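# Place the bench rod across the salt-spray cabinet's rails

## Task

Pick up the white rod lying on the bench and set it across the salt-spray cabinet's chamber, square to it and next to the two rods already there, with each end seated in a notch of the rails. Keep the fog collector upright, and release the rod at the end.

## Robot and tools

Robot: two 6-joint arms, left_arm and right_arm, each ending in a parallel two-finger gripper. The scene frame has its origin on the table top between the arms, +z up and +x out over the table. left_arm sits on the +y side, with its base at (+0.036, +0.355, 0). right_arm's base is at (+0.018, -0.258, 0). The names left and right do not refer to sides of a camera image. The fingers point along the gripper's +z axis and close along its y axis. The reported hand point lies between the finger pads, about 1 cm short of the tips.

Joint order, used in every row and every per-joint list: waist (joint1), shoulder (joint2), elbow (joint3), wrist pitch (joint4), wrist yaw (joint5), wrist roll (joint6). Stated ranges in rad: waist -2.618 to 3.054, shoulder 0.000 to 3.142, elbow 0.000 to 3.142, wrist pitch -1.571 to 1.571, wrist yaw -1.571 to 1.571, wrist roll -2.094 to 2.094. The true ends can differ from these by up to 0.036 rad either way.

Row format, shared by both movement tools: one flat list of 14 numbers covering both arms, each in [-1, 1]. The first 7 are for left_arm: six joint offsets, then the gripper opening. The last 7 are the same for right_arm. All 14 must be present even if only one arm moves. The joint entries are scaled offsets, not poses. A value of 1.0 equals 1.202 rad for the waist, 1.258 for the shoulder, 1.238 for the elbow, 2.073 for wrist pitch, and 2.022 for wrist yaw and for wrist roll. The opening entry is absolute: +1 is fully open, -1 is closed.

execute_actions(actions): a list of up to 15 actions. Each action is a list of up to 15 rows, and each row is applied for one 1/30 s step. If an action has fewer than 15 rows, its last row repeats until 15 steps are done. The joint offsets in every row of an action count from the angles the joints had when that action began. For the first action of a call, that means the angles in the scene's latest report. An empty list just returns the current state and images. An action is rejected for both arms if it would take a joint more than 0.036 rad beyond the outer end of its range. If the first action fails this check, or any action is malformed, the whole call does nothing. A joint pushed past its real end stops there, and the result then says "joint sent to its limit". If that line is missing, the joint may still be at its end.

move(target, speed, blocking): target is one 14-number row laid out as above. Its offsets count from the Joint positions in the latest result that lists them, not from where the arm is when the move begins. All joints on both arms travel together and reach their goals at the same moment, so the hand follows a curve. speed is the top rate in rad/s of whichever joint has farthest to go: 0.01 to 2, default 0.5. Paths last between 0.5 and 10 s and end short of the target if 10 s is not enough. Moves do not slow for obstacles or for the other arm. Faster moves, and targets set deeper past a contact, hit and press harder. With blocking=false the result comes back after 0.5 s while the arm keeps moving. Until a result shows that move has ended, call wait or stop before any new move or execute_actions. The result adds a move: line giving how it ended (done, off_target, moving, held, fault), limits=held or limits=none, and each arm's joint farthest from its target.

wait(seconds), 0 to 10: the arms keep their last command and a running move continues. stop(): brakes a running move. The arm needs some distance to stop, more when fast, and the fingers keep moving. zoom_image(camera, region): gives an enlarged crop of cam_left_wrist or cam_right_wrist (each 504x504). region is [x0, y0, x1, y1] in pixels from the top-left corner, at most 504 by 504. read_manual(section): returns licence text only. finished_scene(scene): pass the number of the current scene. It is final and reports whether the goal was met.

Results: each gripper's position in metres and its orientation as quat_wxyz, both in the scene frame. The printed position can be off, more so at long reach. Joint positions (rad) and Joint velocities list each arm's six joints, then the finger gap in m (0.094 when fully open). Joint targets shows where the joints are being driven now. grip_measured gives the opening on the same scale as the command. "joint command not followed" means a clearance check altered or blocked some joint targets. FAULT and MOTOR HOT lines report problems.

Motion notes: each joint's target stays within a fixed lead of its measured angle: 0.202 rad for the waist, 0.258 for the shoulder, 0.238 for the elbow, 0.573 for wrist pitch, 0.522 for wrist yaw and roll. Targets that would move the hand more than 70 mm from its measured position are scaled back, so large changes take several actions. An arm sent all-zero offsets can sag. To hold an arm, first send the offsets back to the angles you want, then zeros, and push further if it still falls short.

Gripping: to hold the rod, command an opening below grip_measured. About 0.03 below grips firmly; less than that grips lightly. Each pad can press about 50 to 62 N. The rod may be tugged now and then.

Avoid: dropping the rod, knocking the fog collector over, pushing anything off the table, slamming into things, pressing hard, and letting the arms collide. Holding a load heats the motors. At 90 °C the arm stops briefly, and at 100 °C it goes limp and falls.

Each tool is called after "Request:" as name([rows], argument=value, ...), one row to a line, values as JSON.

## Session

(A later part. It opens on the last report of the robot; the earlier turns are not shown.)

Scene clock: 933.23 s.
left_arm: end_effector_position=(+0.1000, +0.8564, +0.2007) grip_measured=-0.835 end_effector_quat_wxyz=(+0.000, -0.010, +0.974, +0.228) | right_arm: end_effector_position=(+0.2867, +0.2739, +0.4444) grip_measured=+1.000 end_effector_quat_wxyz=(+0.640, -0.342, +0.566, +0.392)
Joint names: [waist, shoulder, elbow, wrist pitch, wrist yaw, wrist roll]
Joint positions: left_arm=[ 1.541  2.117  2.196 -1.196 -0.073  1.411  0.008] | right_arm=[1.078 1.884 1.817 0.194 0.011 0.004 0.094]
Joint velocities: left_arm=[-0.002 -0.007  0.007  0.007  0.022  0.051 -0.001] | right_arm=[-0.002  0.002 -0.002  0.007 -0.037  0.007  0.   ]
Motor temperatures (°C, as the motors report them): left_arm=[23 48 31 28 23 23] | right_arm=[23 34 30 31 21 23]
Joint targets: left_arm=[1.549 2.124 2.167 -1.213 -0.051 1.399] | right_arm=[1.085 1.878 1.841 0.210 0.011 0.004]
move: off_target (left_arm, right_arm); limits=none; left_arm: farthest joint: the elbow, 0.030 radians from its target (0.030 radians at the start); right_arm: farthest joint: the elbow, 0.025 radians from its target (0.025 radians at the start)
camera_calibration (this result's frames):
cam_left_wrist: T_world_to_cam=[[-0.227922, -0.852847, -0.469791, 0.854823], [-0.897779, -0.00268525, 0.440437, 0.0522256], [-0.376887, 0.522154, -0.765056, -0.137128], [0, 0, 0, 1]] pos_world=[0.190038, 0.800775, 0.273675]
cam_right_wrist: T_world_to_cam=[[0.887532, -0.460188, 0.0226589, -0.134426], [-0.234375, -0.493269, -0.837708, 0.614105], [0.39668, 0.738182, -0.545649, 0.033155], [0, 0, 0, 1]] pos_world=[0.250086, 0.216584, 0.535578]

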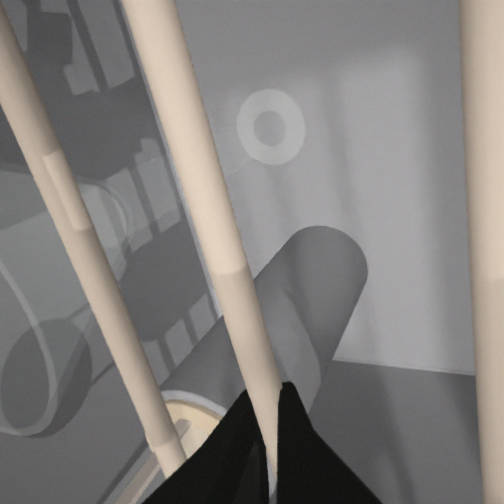

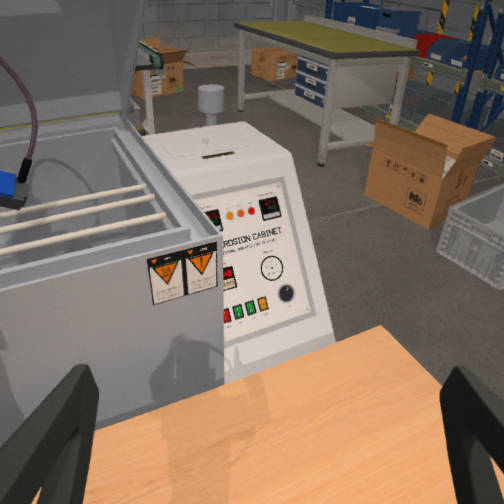

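Request:
zoom_image(camera="cam_left_wrist", region=[0,0,252,126])

Request:
zoom_image(camera="cam_left_wrist", region=[0,250,252,376])

Request:
zoom_image(camera="cam_left_wrist", region=[404,0,504,504])

Region (0, 0, 252, 126) of cam_left_wrist's 504x504 image, scaled by 2.000, with more detail than that image has.

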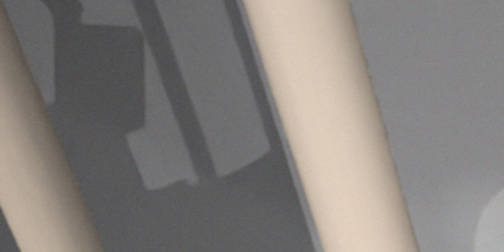

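Region (0, 250, 252, 376) of cam_left_wrist's 504x504 image, scaled by 2.000, with more detail than that image has.

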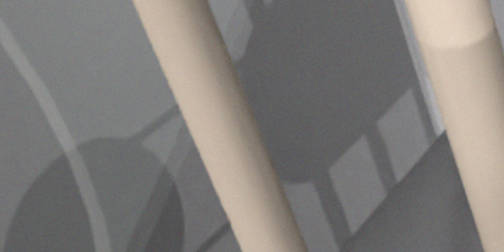

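Region (404, 0, 504, 504) of cam_left_wrist's 504x504 image, scaled by 1.000; it fills the left 100 columns of this view, and the rest is white.

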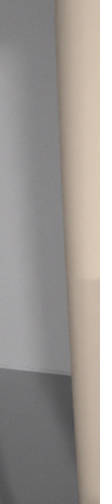

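Request:
move(target=[0.006,0.006,-0.008,-0.008,0.0,0.012,-0.87,0,-0.005,0.02,0.008,0,0,1], speed=0.05)

Request:
zoom_image(camera="cam_right_wrist", region=[135,175,175,225])

Scene clock: 1029.73 s.
left_arm: end_effector_position=(+0.1000, +0.8564, +0.2007) grip_measured=-0.835 end_effector_quat_wxyz=(-0.001, -0.006, +0.974, +0.228) | right_arm: end_effector_position=(+0.2867, +0.2739, +0.4444) grip_measured=+1.000 end_effector_quat_wxyz=(+0.640, -0.342, +0.566, +0.392)
Joint names: [waist, shoulder, elbow, wrist pitch, wrist yaw, wrist roll]
Joint positions: left_arm=[ 1.541  2.117  2.196 -1.196 -0.073  1.42   0.008] | right_arm=[1.078 1.884 1.817 0.194 0.011 0.004 0.094]
Joint velocities: left_arm=[-0.012 -0.007  0.017 -0.007 -0.066  0.007  0.   ] | right_arm=[ 0.002 -0.007 -0.002  0.007 -0.095 -0.022  0.   ]
Motor temperatures (°C, as the motors report them): left_arm=[23 49 30 28 23 23] | right_arm=[23 35 30 31 21 23]
Joint targets: left_arm=[1.548 2.124 2.187 -1.213 -0.073 1.435] | right_arm=[1.078 1.878 1.841 0.210 0.011 0.004]
move: off_target (right_arm); limits=none; left_arm: farthest joint: the wrist pitch, 0.017 radians from its target (0.017 radians at the start); right_arm: farthest joint: the elbow, 0.025 radians from its target (0.025 radians at the start)
camera_calibration (this result's frames):
cam_left_wrist: T_world_to_cam=[[-0.236448, -0.851038, -0.468857, 0.853939], [-0.896051, 0.00438276, 0.44393, 0.045299], [-0.375746, 0.525086, -0.76361, -0.140043], [0, 0, 0, 1]] pos_world=[0.189882, 0.80007, 0.273327]
cam_right_wrist: T_world_to_cam=[[0.887532, -0.460188, 0.0226589, -0.134426], [-0.234375, -0.493269, -0.837708, 0.614105], [0.39668, 0.738182, -0.545649, 0.033155], [0, 0, 0, 1]] pos_world=[0.250086, 0.216584, 0.535578]

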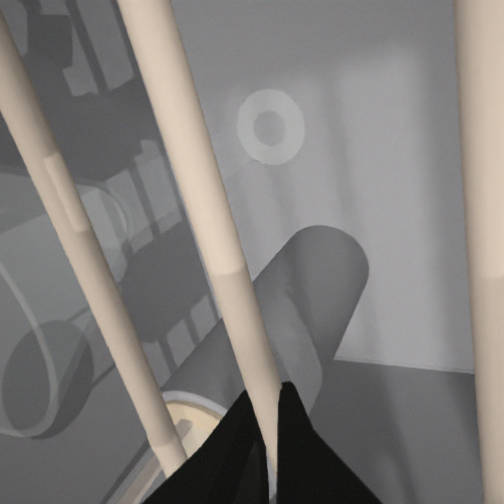

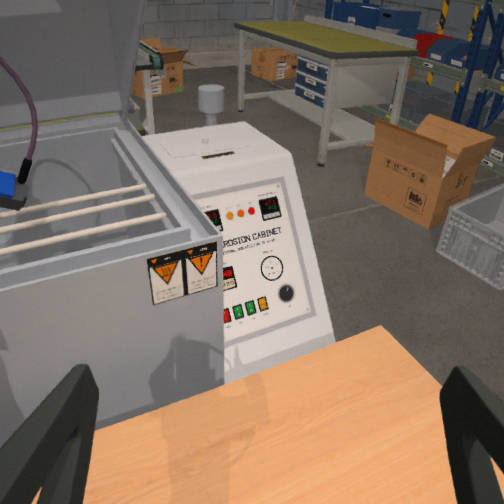

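Region (135, 175, 175, 225) of cam_right_wrist's 504x504 image, scaled by 10.080, with more detail than that image has; it fills the left 403 columns of this view, and the rest is white.

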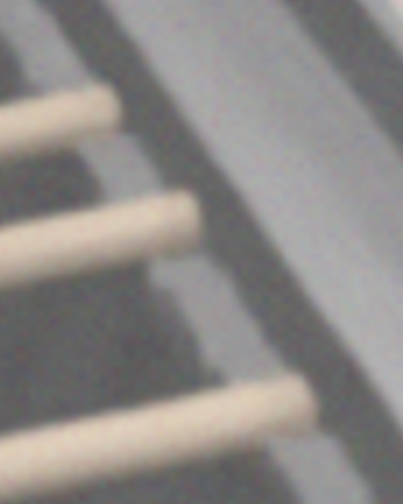

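Request:
move(target=[0.006,0.006,0.016,-0.008,0.0,0.0,-0.6,0,-0.005,0.02,0.008,0,0,1], speed=0.05)

Request:
zoom_image(camera="cam_right_wrist", region=[135,175,175,225])

Scene clock: 1037.90 s.
left_arm: end_effector_position=(+0.1000, +0.8566, +0.2008) grip_measured=-0.602 end_effector_quat_wxyz=(-0.001, -0.006, +0.974, +0.228) | right_arm: end_effector_position=(+0.2867, +0.2739, +0.4444) grip_measured=+1.000 end_effector_quat_wxyz=(+0.640, -0.342, +0.566, +0.392)
Joint names: [waist, shoulder, elbow, wrist pitch, wrist yaw, wrist roll]
Joint positions: left_arm=[ 1.541  2.117  2.196 -1.195 -0.073  1.42   0.019] | right_arm=[1.078 1.884 1.817 0.194 0.011 0.004 0.094]
Joint velocities: left_arm=[-0.002  0.017 -0.022  0.037  0.022 -0.022  0.001] | right_arm=[ 0.002 -0.007 -0.002 -0.022 -0.051 -0.022  0.   ]
Motor temperatures (°C, as the motors report them): left_arm=[23 49 30 28 23 23] | right_arm=[23 35 30 31 21 23]
Joint targets: left_arm=[1.548 2.124 2.216 -1.213 -0.073 1.420] | right_arm=[1.078 1.878 1.841 0.210 0.011 0.004]
move: off_target (right_arm); limits=none; left_arm: farthest joint: the elbow, 0.019 radians from its target (0.019 radians at the start); right_arm: farthest joint: the elbow, 0.025 radians from its target (0.025 radians at the start)
camera_calibration (this result's frames):
cam_left_wrist: T_world_to_cam=[[-0.236392, -0.850685, -0.469526, 0.853953], [-0.896103, 0.00404819, 0.443827, 0.0455975], [-0.375656, 0.525661, -0.763258, -0.14063], [0, 0, 0, 1]] pos_world=[0.189899, 0.800184, 0.273378]
cam_right_wrist: T_world_to_cam=[[0.887532, -0.460188, 0.0226589, -0.134426], [-0.234375, -0.493269, -0.837708, 0.614105], [0.39668, 0.738182, -0.545649, 0.033155], [0, 0, 0, 1]] pos_world=[0.250086, 0.216584, 0.535578]

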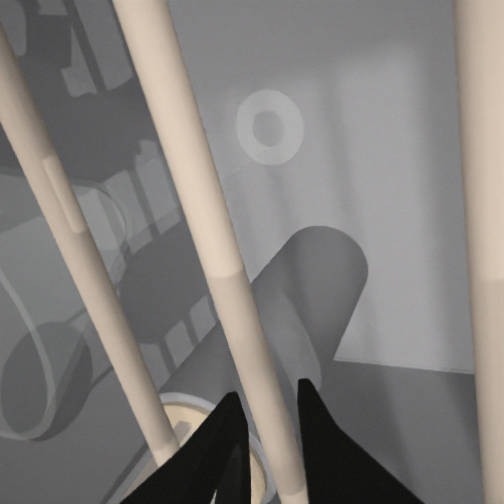

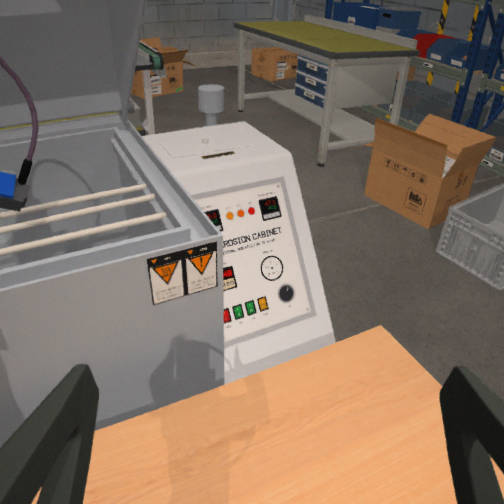

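Region (135, 175, 175, 225) of cam_right_wrist's 504x504 image, scaled by 10.080, with more detail than that image has; it fills the left 403 columns of this view, and the rest is white.

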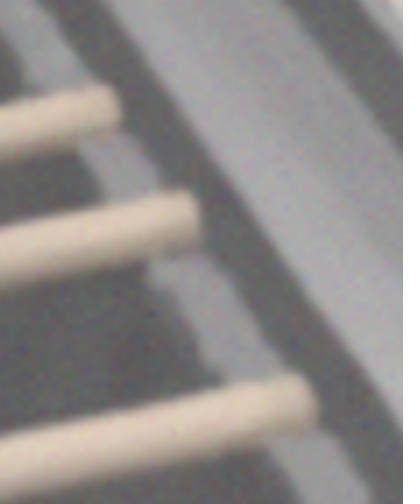

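Request:
move(target=[0.006,-0.058,0.07,-0.008,0.0,0.0,-0.55,0,-0.005,0.02,0.008,0,0,1], speed=0.15)

Scene clock: 1047.10 s.
left_arm: end_effector_position=(+0.1004, +0.8586, +0.2538) grip_measured=-0.552 end_effector_quat_wxyz=(+0.009, -0.008, +0.957, +0.289) | right_arm: end_effector_position=(+0.2867, +0.2739, +0.4444) grip_measured=+1.000 end_effector_quat_wxyz=(+0.640, -0.342, +0.566, +0.392)
Joint names: [waist, shoulder, elbow, wrist pitch, wrist yaw, wrist roll]
Joint positions: left_arm=[ 1.541  2.059  2.266 -1.196 -0.073  1.42   0.021] | right_arm=[1.078 1.884 1.817 0.194 0.011 0.004 0.094]
Joint velocities: left_arm=[-0.002 -0.012  0.002  0.066 -0.081 -0.007  0.   ] | right_arm=[-0.002 -0.017 -0.002 -0.007  0.022 -0.037  0.   ]
Motor temperatures (°C, as the motors report them): left_arm=[23 49 31 28 23 23] | right_arm=[23 35 30 31 21 23]
Joint targets: left_arm=[1.548 2.044 2.283 -1.212 -0.073 1.420] | right_arm=[1.078 1.878 1.841 0.210 0.011 0.004]
move: off_target (right_arm); limits=none; left_arm: farthest joint: the elbow, 0.016 radians from its target (0.086 radians at the start); right_arm: farthest joint: the elbow, 0.025 radians from its target (0.025 radians at the start)
camera_calibration (this result's frames):
cam_left_wrist: T_world_to_cam=[[-0.226046, -0.78472, -0.577164, 0.85035], [-0.904673, -0.050587, 0.423093, 0.075353], [-0.361206, 0.617783, -0.69848, -0.198066], [0, 0, 0, 1]] pos_world=[0.188845, 0.793461, 0.320565]
cam_right_wrist: T_world_to_cam=[[0.887532, -0.460188, 0.0226589, -0.134426], [-0.234375, -0.493269, -0.837708, 0.614105], [0.39668, 0.738182, -0.545649, 0.033155], [0, 0, 0, 1]] pos_world=[0.250086, 0.216584, 0.535578]

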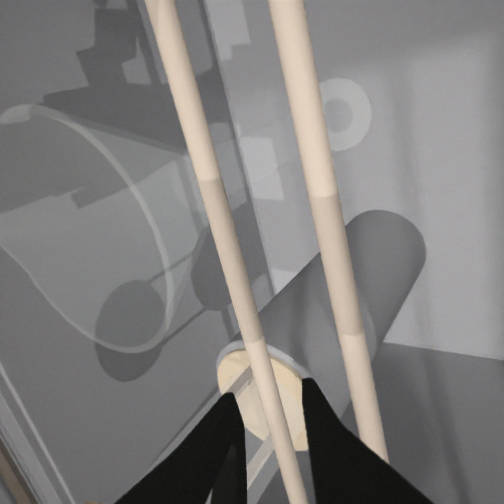

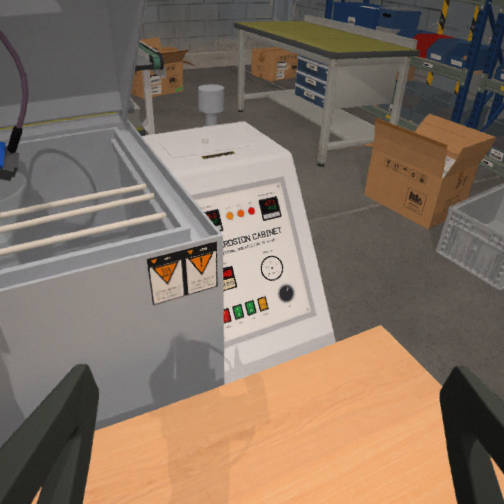

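Request:
move(target=[-0.45,-0.611,-0.595,0.191,0.036,-0.702,-0.3,-0.48,-0.005,0.02,0.008,0,0,1], speed=0.8)

Scene clock: 1075.10 s.
left_arm: end_effector_position=(+0.2789, +0.6546, +0.3532) grip_measured=-0.302 end_effector_quat_wxyz=(+0.428, -0.373, +0.796, +0.210) | right_arm: end_effector_position=(+0.5335, +0.0409, +0.4444) grip_measured=+1.000 end_effector_quat_wxyz=(+0.725, -0.167, +0.640, +0.194)
Joint names: [waist, shoulder, elbow, wrist pitch, wrist yaw, wrist roll]
Joint positions: left_arm=[ 1.006  1.314  1.546 -0.808 -0.011  0.01   0.033] | right_arm=[0.5   1.884 1.817 0.194 0.01  0.004 0.094]
Joint velocities: left_arm=[-0.002 -0.007  0.007  0.022  0.051  0.081  0.   ] | right_arm=[-0.012  0.012  0.007 -0.022 -0.022  0.022  0.   ]
Motor temperatures (°C, as the motors report them): left_arm=[23 50 32 29 23 23] | right_arm=[23 35 30 31 21 23]
Joint targets: left_arm=[1.000 1.290 1.530 -0.800 0.000 0.000] | right_arm=[0.501 1.878 1.841 0.210 0.011 0.004]
move: off_target (left_arm, right_arm); limits=none; left_arm: farthest joint: the shoulder, 0.024 radians from its target (0.768 radians at the start); right_arm: farthest joint: the elbow, 0.025 radians from its target (0.025 radians at the start)
camera_calibration (this result's frames):
cam_left_wrist: T_world_to_cam=[[0.683984, -0.687204, -0.244779, 0.352909], [-0.686788, -0.493481, -0.533665, 0.751576], [0.245943, 0.53313, -0.809496, -0.012884], [0, 0, 0, 1]] pos_world=[0.277958, 0.620278, 0.477045]
cam_right_wrist: T_world_to_cam=[[0.493313, -0.869554, 0.0227549, -0.233678], [-0.465307, -0.285898, -0.837706, 0.671741], [0.734937, 0.402663, -0.545647, -0.0594921], [0, 0, 0, 1]] pos_world=[0.471565, 0.0128089, 0.535577]

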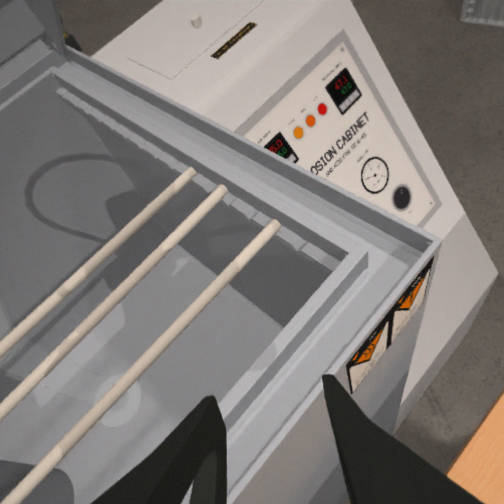

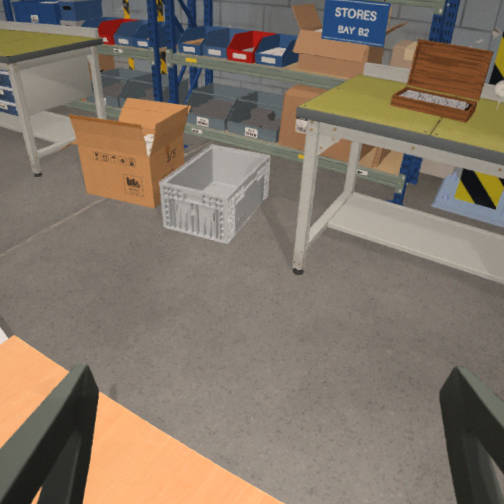

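Request:
zoom_image(camera="cam_left_wrist", region=[130,110,350,290])

Region (130, 110, 350, 290) of cam_left_wrist's 504x504 image, scaled by 2.291, with more detail than that image has; it fills the top 412 rows of this view, and the rest is white.

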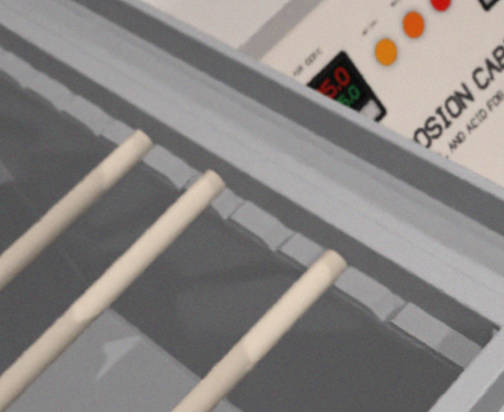

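Request:
zoom_image(camera="cam_left_wrist", region=[180,150,300,250])

Region (180, 150, 300, 250) of cam_left_wrist's 504x504 image, scaled by 4.200, with more detail than that image has.

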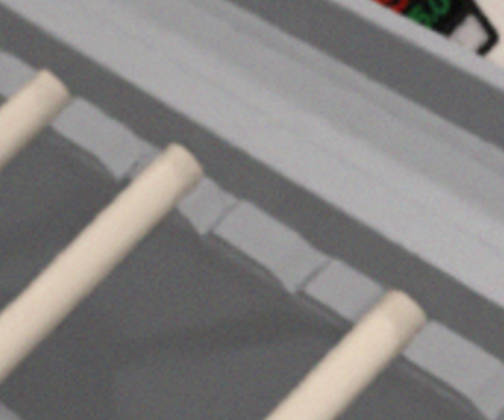

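Request:
move(target=[0.868,-0.01,0.012,0,0,0,-0.3,0,-0.005,0.02,0.008,0,0,1], speed=1.0)

Scene clock: 1151.73 s.
left_arm: end_effector_position=(-0.1001, +0.7164, +0.3532) grip_measured=-0.302 end_effector_quat_wxyz=(-0.267, +0.720, -0.505, -0.395) | right_arm: end_effector_position=(+0.5335, +0.0409, +0.4444) grip_measured=+1.000 end_effector_quat_wxyz=(+0.725, -0.167, +0.640, +0.194)
Joint names: [waist, shoulder, elbow, wrist pitch, wrist yaw, wrist roll]
Joint positions: left_arm=[ 2.047  1.314  1.546 -0.808 -0.013  0.01   0.033] | right_arm=[0.5   1.884 1.817 0.194 0.01  0.004 0.094]
Joint velocities: left_arm=[-0.012 -0.002 -0.002  0.037 -0.051 -0.081  0.   ] | right_arm=[ 0.002 -0.012  0.017 -0.051  0.007  0.081  0.   ]
Motor temperatures (°C, as the motors report them): left_arm=[23 42 31 34 23 23] | right_arm=[23 36 30 31 21 23]
Joint targets: left_arm=[2.050 1.302 1.561 -0.809 -0.011 0.010] | right_arm=[0.500 1.878 1.841 0.210 0.010 0.004]
move: off_target (right_arm); limits=none; left_arm: farthest joint: the elbow, 0.015 radians from its target (0.015 radians at the start); right_arm: farthest joint: the elbow, 0.025 radians from its target (0.025 radians at the start)
camera_calibration (this result's frames):
cam_left_wrist: T_world_to_cam=[[0.938094, 0.244179, -0.245675, 0.0131152], [0.0794779, -0.842077, -0.53347, 0.848153], [-0.33714, 0.480919, -0.809354, 0.0263697], [0, 0, 0, 1]] pos_world=[-0.0708223, 0.698326, 0.477028]
cam_right_wrist: T_world_to_cam=[[0.493313, -0.869554, 0.0227549, -0.233678], [-0.465307, -0.285898, -0.837706, 0.671741], [0.734937, 0.402663, -0.545647, -0.0594921], [0, 0, 0, 1]] pos_world=[0.471565, 0.0128089, 0.535577]

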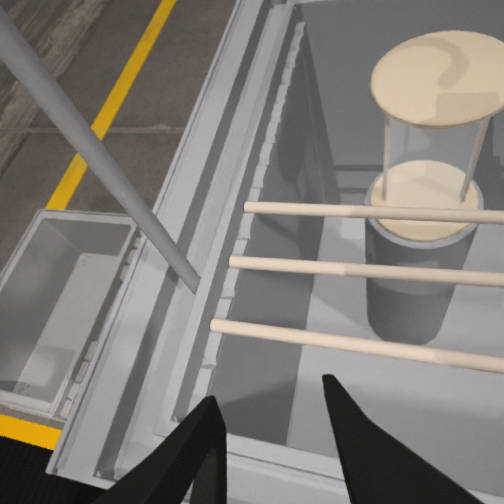

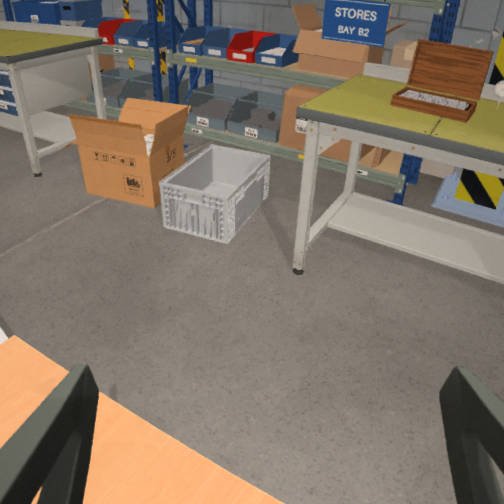

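Request:
zoom_image(camera="cam_left_wrist", region=[190,170,310,370])

Region (190, 170, 310, 370) of cam_left_wrist's 504x504 image, scaled by 2.520, with more detail than that image has; it fills the left 302 columns of this view, and the rest is white.

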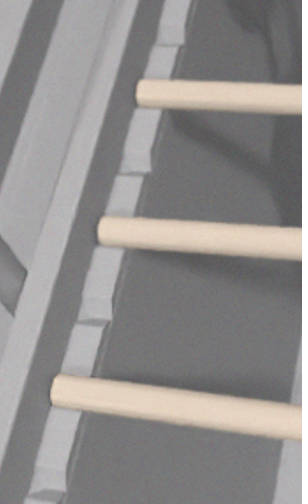

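Request:
move(target=[-0.585,0.686,0.785,-0.277,0.008,0.625,-0.3,0,-0.005,0.02,0.008,0,0,1], speed=0.7)

Scene clock: 1173.87 s.
left_arm: end_effector_position=(+0.2102, +0.8322, +0.2595) grip_measured=-0.302 end_effector_quat_wxyz=(+0.081, +0.026, +0.964, +0.253) | right_arm: end_effector_position=(+0.5335, +0.0409, +0.4444) grip_measured=+1.000 end_effector_quat_wxyz=(+0.725, -0.167, +0.640, +0.194)
Joint names: [waist, shoulder, elbow, wrist pitch, wrist yaw, wrist roll]
Joint positions: left_arm=[ 1.34   2.167  2.496 -1.361 -0.01   1.271  0.033] | right_arm=[0.5   1.884 1.817 0.194 0.01  0.004 0.094]
Joint velocities: left_arm=[ 0.002 -0.002  0.012 -0.022  0.081  0.022  0.001] | right_arm=[-0.007 -0.017  0.002  0.007  0.007 -0.037  0.   ]
Motor temperatures (°C, as the motors report them): left_arm=[23 41 32 34 23 23] | right_arm=[23 36 30 31 21 23]
Joint targets: left_arm=[1.343 2.177 2.518 -1.383 0.003 1.273] | right_arm=[0.500 1.878 1.841 0.210 0.010 0.004]
move: off_target (left_arm, right_arm); limits=none; left_arm: farthest joint: the elbow, 0.022 radians from its target (0.972 radians at the start); right_arm: farthest joint: the elbow, 0.025 radians from its target (0.025 radians at the start)
camera_calibration (this result's frames):
cam_left_wrist: T_world_to_cam=[[-0.24548, -0.798718, -0.549354, 0.866235], [-0.946772, 0.0758042, 0.312854, 0.103318], [-0.208238, 0.596912, -0.774812, -0.133082], [0, 0, 0, 1]] pos_world=[0.282749, 0.763484, 0.340433]
cam_right_wrist: T_world_to_cam=[[0.493313, -0.869554, 0.0227549, -0.233678], [-0.465307, -0.285898, -0.837706, 0.671741], [0.734937, 0.402663, -0.545647, -0.0594921], [0, 0, 0, 1]] pos_world=[0.471565, 0.0128089, 0.535577]

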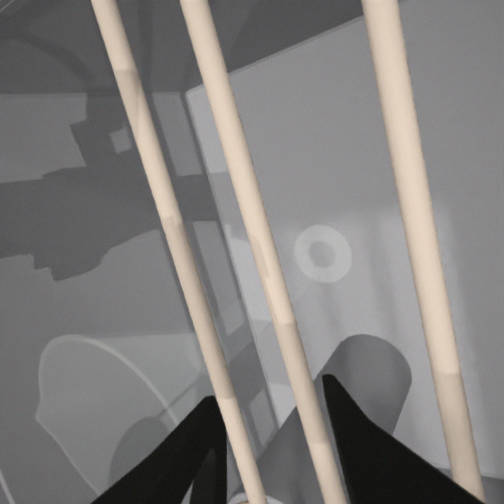

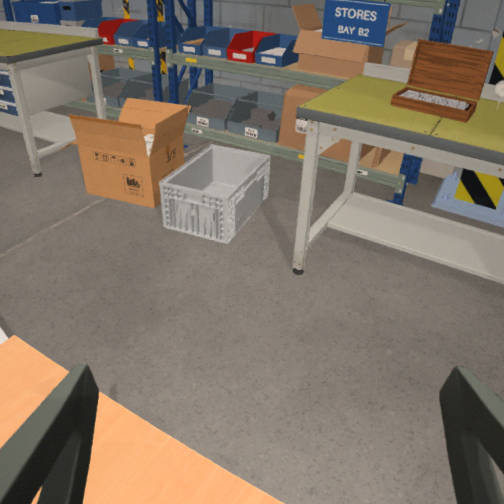

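Request:
move(target=[0.006,0.022,-0.104,0.066,0.005,0,-0.3,0.487,-0.005,0.02,0.008,0,0,1], speed=0.4)

Scene clock: 1183.97 s.
left_arm: end_effector_position=(+0.2165, +0.8490, +0.2364) grip_measured=-0.302 end_effector_quat_wxyz=(+0.084, +0.026, +0.961, +0.261) | right_arm: end_effector_position=(+0.2799, +0.2772, +0.4444) grip_measured=+1.000 end_effector_quat_wxyz=(+0.637, -0.346, +0.563, +0.396)
Joint names: [waist, shoulder, elbow, wrist pitch, wrist yaw, wrist roll]
Joint positions: left_arm=[ 1.34   2.167  2.38  -1.228 -0.01   1.272  0.033] | right_arm=[1.09  1.884 1.817 0.194 0.009 0.004 0.094]
Joint velocities: left_arm=[-0.007 -0.007 -0.002  0.022 -0.007  0.051  0.001] | right_arm=[-0.012 -0.007  0.002  0.051 -0.007 -0.007  0.   ]
Motor temperatures (°C, as the motors report them): left_arm=[23 44 32 33 23 23] | right_arm=[23 36 30 31 21 23]
Joint targets: left_arm=[1.347 2.195 2.367 -1.224 -0.000 1.272] | right_arm=[1.086 1.878 1.841 0.210 0.010 0.004]
move: off_target (left_arm, right_arm); limits=none; left_arm: farthest joint: the shoulder, 0.028 radians from its target (0.028 radians at the start); right_arm: farthest joint: the elbow, 0.025 radians from its target (0.025 radians at the start)
camera_calibration (this result's frames):
cam_left_wrist: T_world_to_cam=[[-0.242796, -0.789332, -0.563919, 0.863415], [-0.948511, 0.071271, 0.308622, 0.120413], [-0.203414, 0.609816, -0.765994, -0.173765], [0, 0, 0, 1]] pos_world=[0.2885, 0.778904, 0.316632]
cam_right_wrist: T_world_to_cam=[[0.893759, -0.447965, 0.0228508, -0.132092], [-0.22744, -0.496509, -0.837705, 0.613138], [0.386608, 0.743509, -0.545645, 0.0346916], [0, 0, 0, 1]] pos_world=[0.244098, 0.219463, 0.535577]

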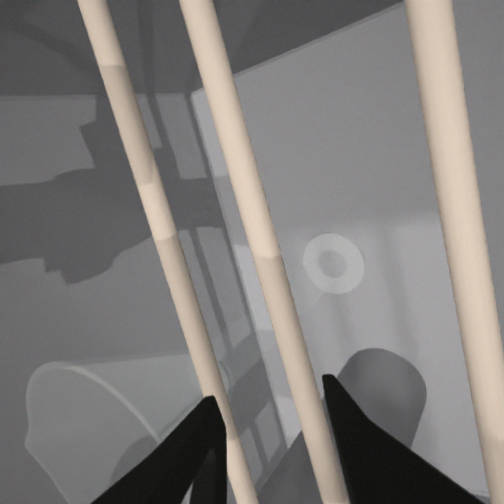

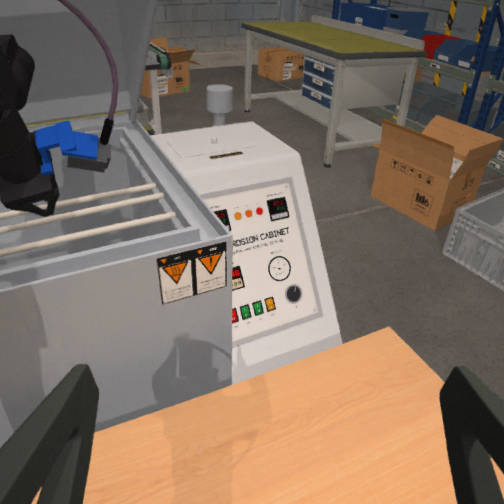

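Request:
move(target=[0.006,0.04,-0.034,0.02,0.005,0,-0.3,-0.006,-0.005,0.02,0.008,0,0,1], speed=0.15)

Scene clock: 1192.17 s.
left_arm: end_effector_position=(+0.2195, +0.8570, +0.2084) grip_measured=-0.302 end_effector_quat_wxyz=(+0.078, +0.027, +0.966, +0.245) | right_arm: end_effector_position=(+0.2799, +0.2772, +0.4444) grip_measured=+1.000 end_effector_quat_wxyz=(+0.637, -0.346, +0.563, +0.396)
Joint names: [waist, shoulder, elbow, wrist pitch, wrist yaw, wrist roll]
Joint positions: left_arm=[ 1.34   2.208  2.347 -1.19  -0.01   1.272  0.033] | right_arm=[1.09  1.884 1.817 0.194 0.009 0.004 0.094]
Joint velocities: left_arm=[-0.017 -0.012  0.007 -0.007 -0.022  0.037  0.   ] | right_arm=[-0.002 -0.012 -0.012  0.037  0.022 -0.022  0.   ]
Motor temperatures (°C, as the motors report them): left_arm=[23 45 32 33 23 23] | right_arm=[23 36 30 31 21 23]
Joint targets: left_arm=[1.347 2.217 2.338 -1.187 -0.000 1.272] | right_arm=[1.083 1.878 1.841 0.210 0.009 0.004]
move: off_target (right_arm); limits=none; left_arm: farthest joint: the wrist yaw, 0.010 radians from its target (0.010 radians at the start); right_arm: farthest joint: the elbow, 0.025 radians from its target (0.025 radians at the start)
camera_calibration (this result's frames):
cam_left_wrist: T_world_to_cam=[[-0.249811, -0.808162, -0.533356, 0.865957], [-0.944504, 0.0820259, 0.318094, 0.119258], [-0.213322, 0.58322, -0.783803, -0.170848], [0, 0, 0, 1]] pos_world=[0.29252, 0.789693, 0.290017]
cam_right_wrist: T_world_to_cam=[[0.893759, -0.447965, 0.0228508, -0.132092], [-0.22744, -0.496509, -0.837705, 0.613138], [0.386608, 0.743509, -0.545645, 0.0346916], [0, 0, 0, 1]] pos_world=[0.244098, 0.219463, 0.535577]

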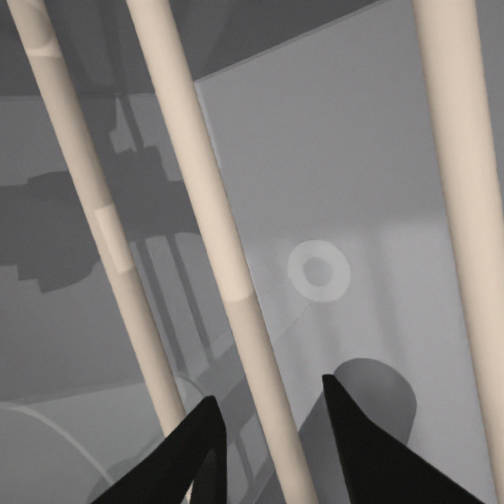

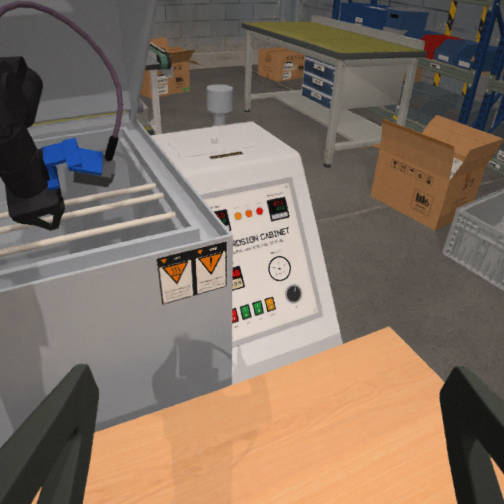

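Request:
move(target=[0.006,0.008,-0.021,0.002,0.005,0,-0.3,-0.006,-0.005,0.02,0.008,0,0,1], speed=0.08)

Request:
zoom_image(camera="cam_right_wrist", region=[20,150,190,260])

Scene clock: 1208.20 s.
left_arm: end_effector_position=(+0.2191, +0.8559, +0.2039) grip_measured=-0.302 end_effector_quat_wxyz=(+0.076, +0.027, +0.968, +0.240) | right_arm: end_effector_position=(+0.2799, +0.2772, +0.4444) grip_measured=+1.000 end_effector_quat_wxyz=(+0.637, -0.346, +0.563, +0.396)
Joint names: [waist, shoulder, elbow, wrist pitch, wrist yaw, wrist roll]
Joint positions: left_arm=[ 1.34   2.208  2.333 -1.188 -0.01   1.272  0.033] | right_arm=[1.09  1.884 1.817 0.194 0.009 0.004 0.094]
Joint velocities: left_arm=[-0.002 -0.007 -0.002 -0.051 -0.066 -0.022 -0.001] | right_arm=[-0.007  0.007 -0.002  0.066 -0.037 -0.007  0.   ]
Motor temperatures (°C, as the motors report them): left_arm=[23 47 31 32 23 23] | right_arm=[23 36 30 31 21 23]
Joint targets: left_arm=[1.347 2.218 2.321 -1.186 -0.000 1.272] | right_arm=[1.083 1.878 1.841 0.210 0.009 0.004]
move: off_target (right_arm); limits=none; left_arm: farthest joint: the elbow, 0.012 radians from its target (0.026 radians at the start); right_arm: farthest joint: the elbow, 0.025 radians from its target (0.025 radians at the start)
camera_calibration (this result's frames):
cam_left_wrist: T_world_to_cam=[[-0.251853, -0.813643, -0.523981, 0.865801], [-0.94327, 0.0853379, 0.320872, 0.116718], [-0.21636, 0.575068, -0.788978, -0.165114], [0, 0, 0, 1]] pos_world=[0.292427, 0.789444, 0.285941]
cam_right_wrist: T_world_to_cam=[[0.893759, -0.447965, 0.0228508, -0.132092], [-0.22744, -0.496509, -0.837705, 0.613138], [0.386608, 0.743509, -0.545645, 0.0346916], [0, 0, 0, 1]] pos_world=[0.244098, 0.219463, 0.535577]

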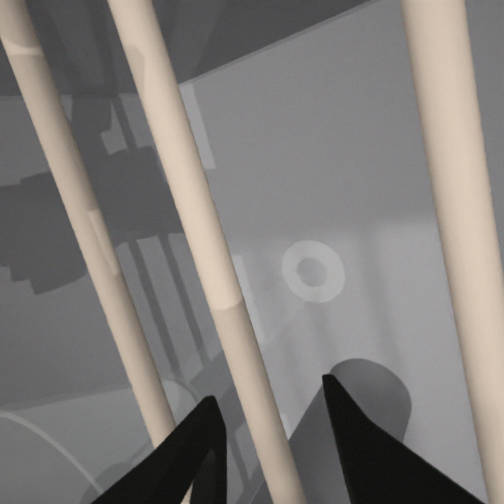

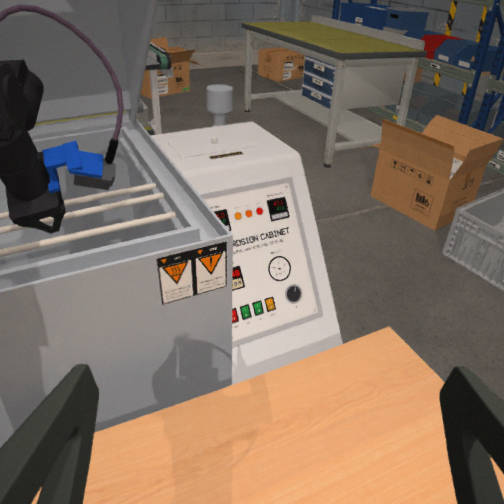

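Region (20, 150, 190, 260) of cam_right_wrist's 504x504 image, scaled by 2.965, with more detail than that image has; it fills the top 326 rows of this view, and the rest is white.

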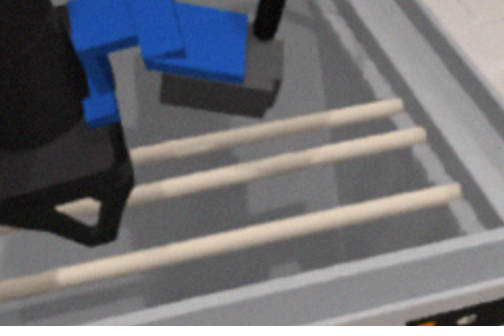

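Request:
move(target=[0.006,0.008,-0.009,0.0,0.005,0,-0.55,-0.006,-0.005,0.02,0.008,0,0,1], speed=0.08)

Scene clock: 1219.90 s.
left_arm: end_effector_position=(+0.2191, +0.8559, +0.2039) grip_measured=-0.548 end_effector_quat_wxyz=(+0.076, +0.027, +0.968, +0.240) | right_arm: end_effector_position=(+0.2799, +0.2772, +0.4444) grip_measured=+1.000 end_effector_quat_wxyz=(+0.637, -0.346, +0.563, +0.396)
Joint names: [waist, shoulder, elbow, wrist pitch, wrist yaw, wrist roll]
Joint positions: left_arm=[ 1.34   2.208  2.333 -1.188 -0.01   1.272  0.021] | right_arm=[1.09  1.884 1.817 0.194 0.009 0.004 0.094]
Joint velocities: left_arm=[ 0.002 -0.007  0.017 -0.037 -0.051 -0.066 -0.001] | right_arm=[ 0.002 -0.002 -0.002  0.037  0.022 -0.022  0.   ]
Motor temperatures (°C, as the motors report them): left_arm=[23 48 31 32 23 23] | right_arm=[23 36 30 31 21 23]
Joint targets: left_arm=[1.347 2.218 2.322 -1.188 -0.000 1.272] | right_arm=[1.083 1.878 1.841 0.210 0.009 0.004]
move: off_target (right_arm); limits=none; left_arm: farthest joint: the elbow, 0.012 radians from its target (0.012 radians at the start); right_arm: farthest joint: the elbow, 0.025 radians from its target (0.025 radians at the start)
camera_calibration (this result's frames):
cam_left_wrist: T_world_to_cam=[[-0.251853, -0.813643, -0.523981, 0.865801], [-0.94327, 0.0853379, 0.320872, 0.116718], [-0.21636, 0.575068, -0.788978, -0.165114], [0, 0, 0, 1]] pos_world=[0.292427, 0.789444, 0.285941]
cam_right_wrist: T_world_to_cam=[[0.893759, -0.447965, 0.0228508, -0.132092], [-0.22744, -0.496509, -0.837705, 0.613138], [0.386608, 0.743509, -0.545645, 0.0346916], [0, 0, 0, 1]] pos_world=[0.244098, 0.219463, 0.535577]

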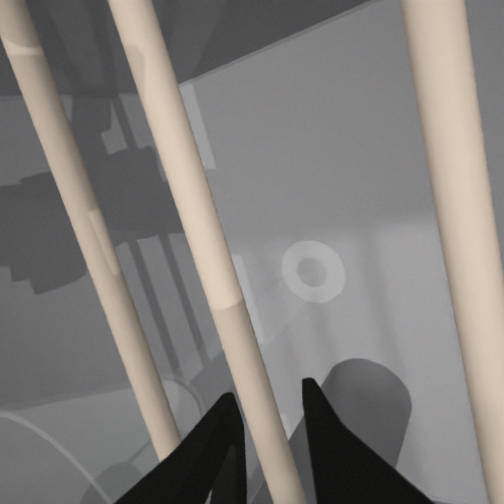

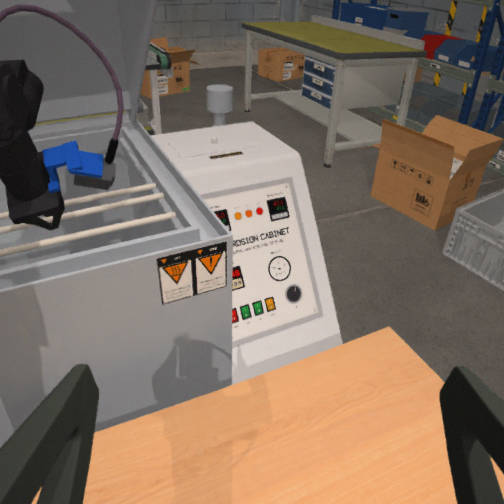

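Now the far finger is adjacent to the rod. Record baseline and push.

Request:
zoom_image(camera="cam_right_wrist", region=[140,175,180,225])

Request:
move(target=[0.006,0.008,-0.009,-0.017,0.005,0,-0.55,-0.006,-0.005,0.02,0.008,0,0,1], speed=0.03)

Request:
zoom_image(camera="cam_right_wrist", region=[140,175,180,225])

Region (140, 175, 180, 225) of cam_right_wrist's 504x504 image, scaled by 10.080, with more detail than that image has; it fills the left 403 columns of this view, and the rest is white.

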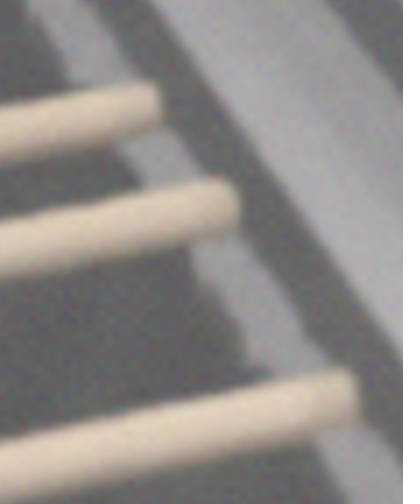

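Scene clock: 1226.90 s.
left_arm: end_effector_position=(+0.2184, +0.8542, +0.2029) grip_measured=-0.548 end_effector_quat_wxyz=(+0.075, +0.027, +0.969, +0.236) | right_arm: end_effector_position=(+0.2799, +0.2772, +0.4444) grip_measured=+1.000 end_effector_quat_wxyz=(+0.637, -0.346, +0.563, +0.396)
Joint names: [waist, shoulder, elbow, wrist pitch, wrist yaw, wrist roll]
Joint positions: left_arm=[ 1.34   2.208  2.333 -1.196 -0.01   1.272  0.021] | right_arm=[1.09  1.884 1.817 0.194 0.009 0.004 0.094]
Joint velocities: left_arm=[-0.007  0.002 -0.002 -0.022 -0.066 -0.007 -0.001] | right_arm=[-0.017 -0.012 -0.002  0.022  0.022 -0.051  0.   ]
Motor temperatures (°C, as the motors report them): left_arm=[23 48 31 32 23 23] | right_arm=[23 36 30 31 21 23]
Joint targets: left_arm=[1.347 2.218 2.322 -1.223 -0.000 1.272] | right_arm=[1.083 1.878 1.841 0.210 0.009 0.004]
move: off_target (left_arm, right_arm); limits=none; left_arm: farthest joint: the wrist pitch, 0.027 radians from its target (0.035 radians at the start); right_arm: farthest joint: the elbow, 0.025 radians from its target (0.025 radians at the start)
camera_calibration (this result's frames):
cam_left_wrist: T_world_to_cam=[[-0.253377, -0.817735, -0.516826, 0.866097], [-0.942327, 0.0878696, 0.322953, 0.113794], [-0.218677, 0.568848, -0.792838, -0.158458], [0, 0, 0, 1]] pos_world=[0.29203, 0.788378, 0.285239]
cam_right_wrist: T_world_to_cam=[[0.893759, -0.447965, 0.0228508, -0.132092], [-0.22744, -0.496509, -0.837705, 0.613138], [0.386608, 0.743509, -0.545645, 0.0346916], [0, 0, 0, 1]] pos_world=[0.244098, 0.219463, 0.535577]

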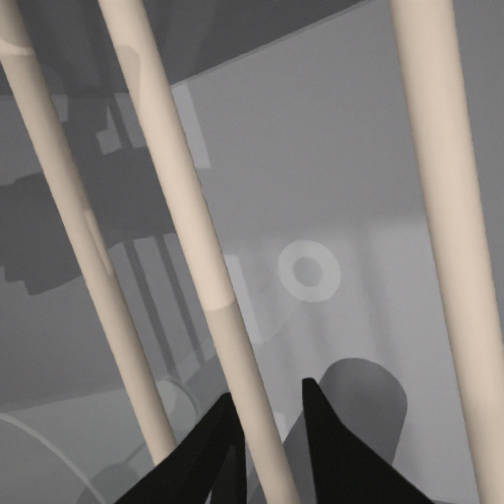

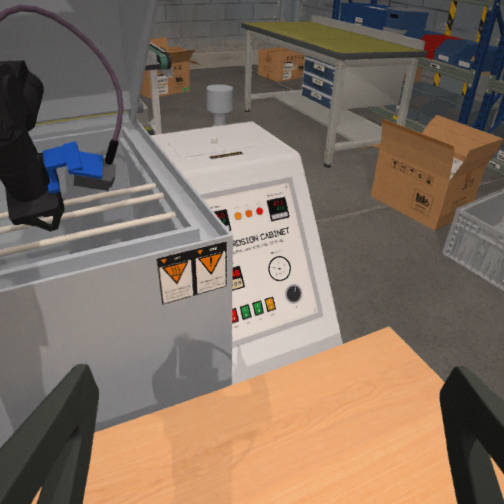

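Region (140, 175, 180, 225) of cam_right_wrist's 504x504 image, scaled by 10.080, with more detail than that image has; it fills the left 403 columns of this view, and the rest is white.

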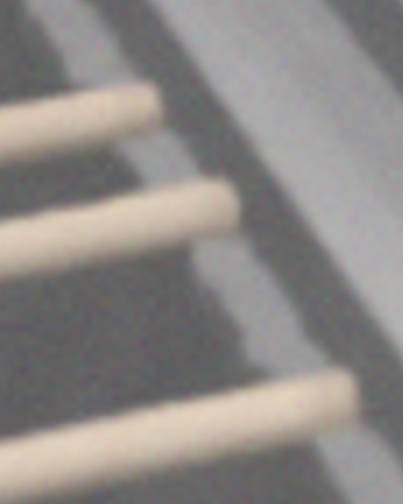

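Request:
move(target=[0.006,0.008,-0.009,-0.024,0.005,0,-0.55,-0.006,-0.005,0.02,0.008,0,0,1], speed=0.03)

Request:
zoom_image(camera="cam_right_wrist", region=[140,175,180,225])

Scene clock: 1234.90 s.
left_arm: end_effector_position=(+0.2163, +0.8485, +0.1997) grip_measured=-0.548 end_effector_quat_wxyz=(+0.070, +0.027, +0.972, +0.223) | right_arm: end_effector_position=(+0.2799, +0.2772, +0.4444) grip_measured=+1.000 end_effector_quat_wxyz=(+0.637, -0.346, +0.563, +0.396)
Joint names: [waist, shoulder, elbow, wrist pitch, wrist yaw, wrist roll]
Joint positions: left_arm=[ 1.34   2.208  2.333 -1.224 -0.01   1.272  0.021] | right_arm=[1.09  1.884 1.817 0.194 0.009 0.004 0.094]
Joint velocities: left_arm=[-0.012 -0.007 -0.007  0.007  0.007  0.007  0.001] | right_arm=[-0.002 -0.017  0.002 -0.051 -0.007 -0.022  0.   ]
Motor temperatures (°C, as the motors report them): left_arm=[23 49 31 31 23 23] | right_arm=[23 36 30 31 21 23]
Joint targets: left_arm=[1.347 2.218 2.322 -1.246 -0.000 1.272] | right_arm=[1.083 1.878 1.841 0.210 0.009 0.004]
move: off_target (left_arm, right_arm); limits=none; left_arm: farthest joint: the wrist pitch, 0.021 radians from its target (0.049 radians at the start); right_arm: farthest joint: the elbow, 0.025 radians from its target (0.025 radians at the start)
camera_calibration (this result's frames):
cam_left_wrist: T_world_to_cam=[[-0.258286, -0.83091, -0.492826, 0.866642], [-0.939154, 0.0963857, 0.329695, 0.104068], [-0.226446, 0.547995, -0.805248, -0.136369], [0, 0, 0, 1]] pos_world=[0.290697, 0.7848, 0.282981]
cam_right_wrist: T_world_to_cam=[[0.893759, -0.447965, 0.0228508, -0.132092], [-0.22744, -0.496509, -0.837705, 0.613138], [0.386608, 0.743509, -0.545645, 0.0346916], [0, 0, 0, 1]] pos_world=[0.244098, 0.219463, 0.535577]

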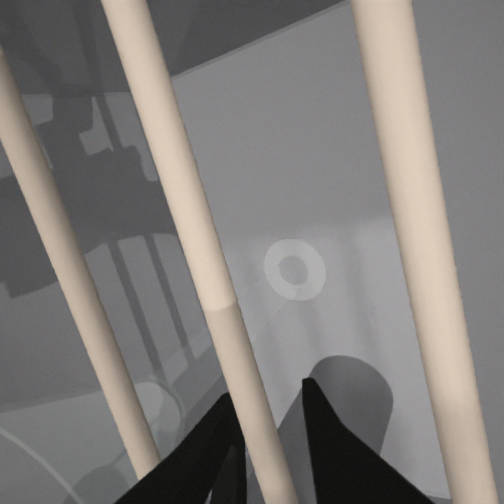

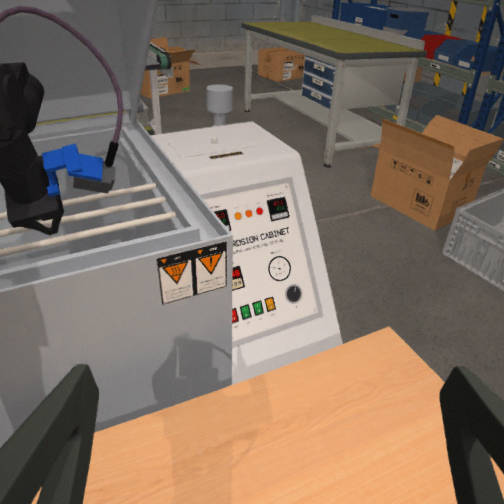

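Region (140, 175, 180, 225) of cam_right_wrist's 504x504 image, scaled by 10.080, with more detail than that image has; it fills the left 403 columns of this view, and the rest is white.

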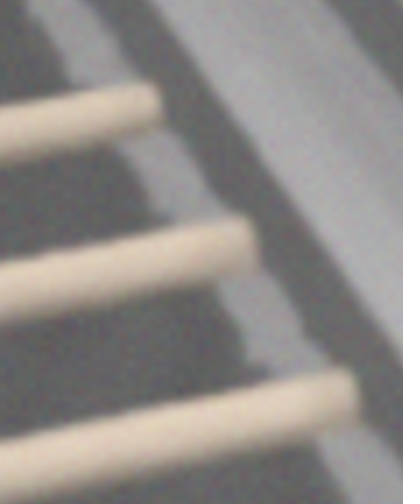

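Request:
move(target=[0.006,0.008,0.0,-0.008,0.005,0,-0.4,-0.006,-0.005,0.02,0.008,0,0,1], speed=0.05)

Request:
zoom_image(camera="cam_right_wrist", region=[140,175,180,225])

Scene clock: 1241.43 s.
left_arm: end_effector_position=(+0.2163, +0.8484, +0.1996) grip_measured=-0.402 end_effector_quat_wxyz=(+0.070, +0.027, +0.972, +0.223) | right_arm: end_effector_position=(+0.2799, +0.2772, +0.4444) grip_measured=+1.000 end_effector_quat_wxyz=(+0.637, -0.346, +0.563, +0.396)
Joint names: [waist, shoulder, elbow, wrist pitch, wrist yaw, wrist roll]
Joint positions: left_arm=[ 1.34   2.208  2.333 -1.225 -0.01   1.272  0.028] | right_arm=[1.09  1.884 1.817 0.194 0.009 0.004 0.094]
Joint velocities: left_arm=[-0.032  0.002 -0.007  0.051  0.007 -0.037 -0.   ] | right_arm=[-0.002 -0.012  0.007  0.037 -0.007 -0.037  0.   ]
Motor temperatures (°C, as the motors report them): left_arm=[23 49 31 31 23 23] | right_arm=[23 36 30 31 21 23]
Joint targets: left_arm=[1.347 2.218 2.333 -1.241 -0.000 1.272] | right_arm=[1.083 1.878 1.841 0.210 0.009 0.004]
move: off_target (right_arm); limits=none; left_arm: farthest joint: the wrist pitch, 0.016 radians from its target (0.016 radians at the start); right_arm: farthest joint: the elbow, 0.025 radians from its target (0.025 radians at the start)
camera_calibration (this result's frames):
cam_left_wrist: T_world_to_cam=[[-0.258351, -0.831086, -0.492494, 0.866645], [-0.93911, 0.0965036, 0.329786, 0.103935], [-0.226553, 0.547707, -0.805413, -0.136067], [0, 0, 0, 1]] pos_world=[0.290679, 0.784751, 0.282951]
cam_right_wrist: T_world_to_cam=[[0.893759, -0.447965, 0.0228508, -0.132092], [-0.22744, -0.496509, -0.837705, 0.613138], [0.386608, 0.743509, -0.545645, 0.0346916], [0, 0, 0, 1]] pos_world=[0.244098, 0.219463, 0.535577]

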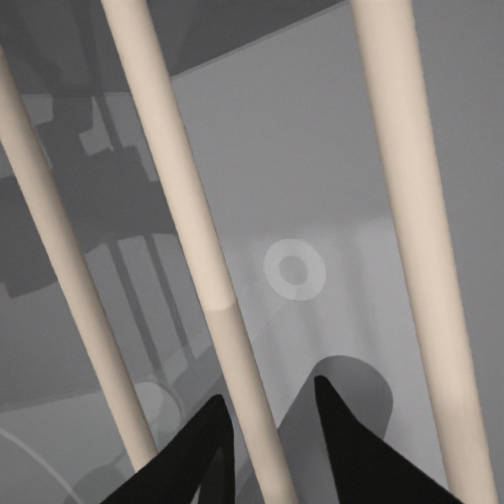

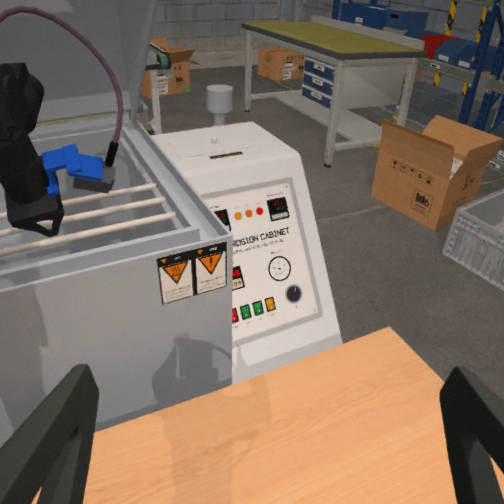

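Region (140, 175, 180, 225) of cam_right_wrist's 504x504 image, scaled by 10.080, with more detail than that image has; it fills the left 403 columns of this view, and the rest is white.

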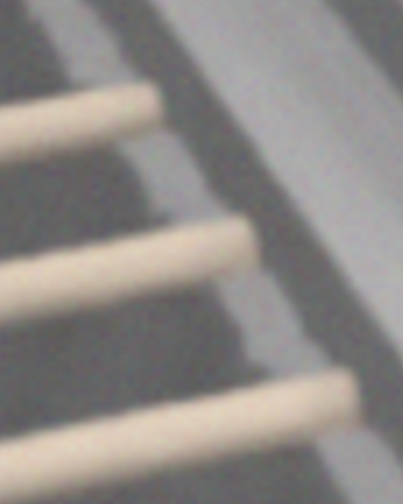

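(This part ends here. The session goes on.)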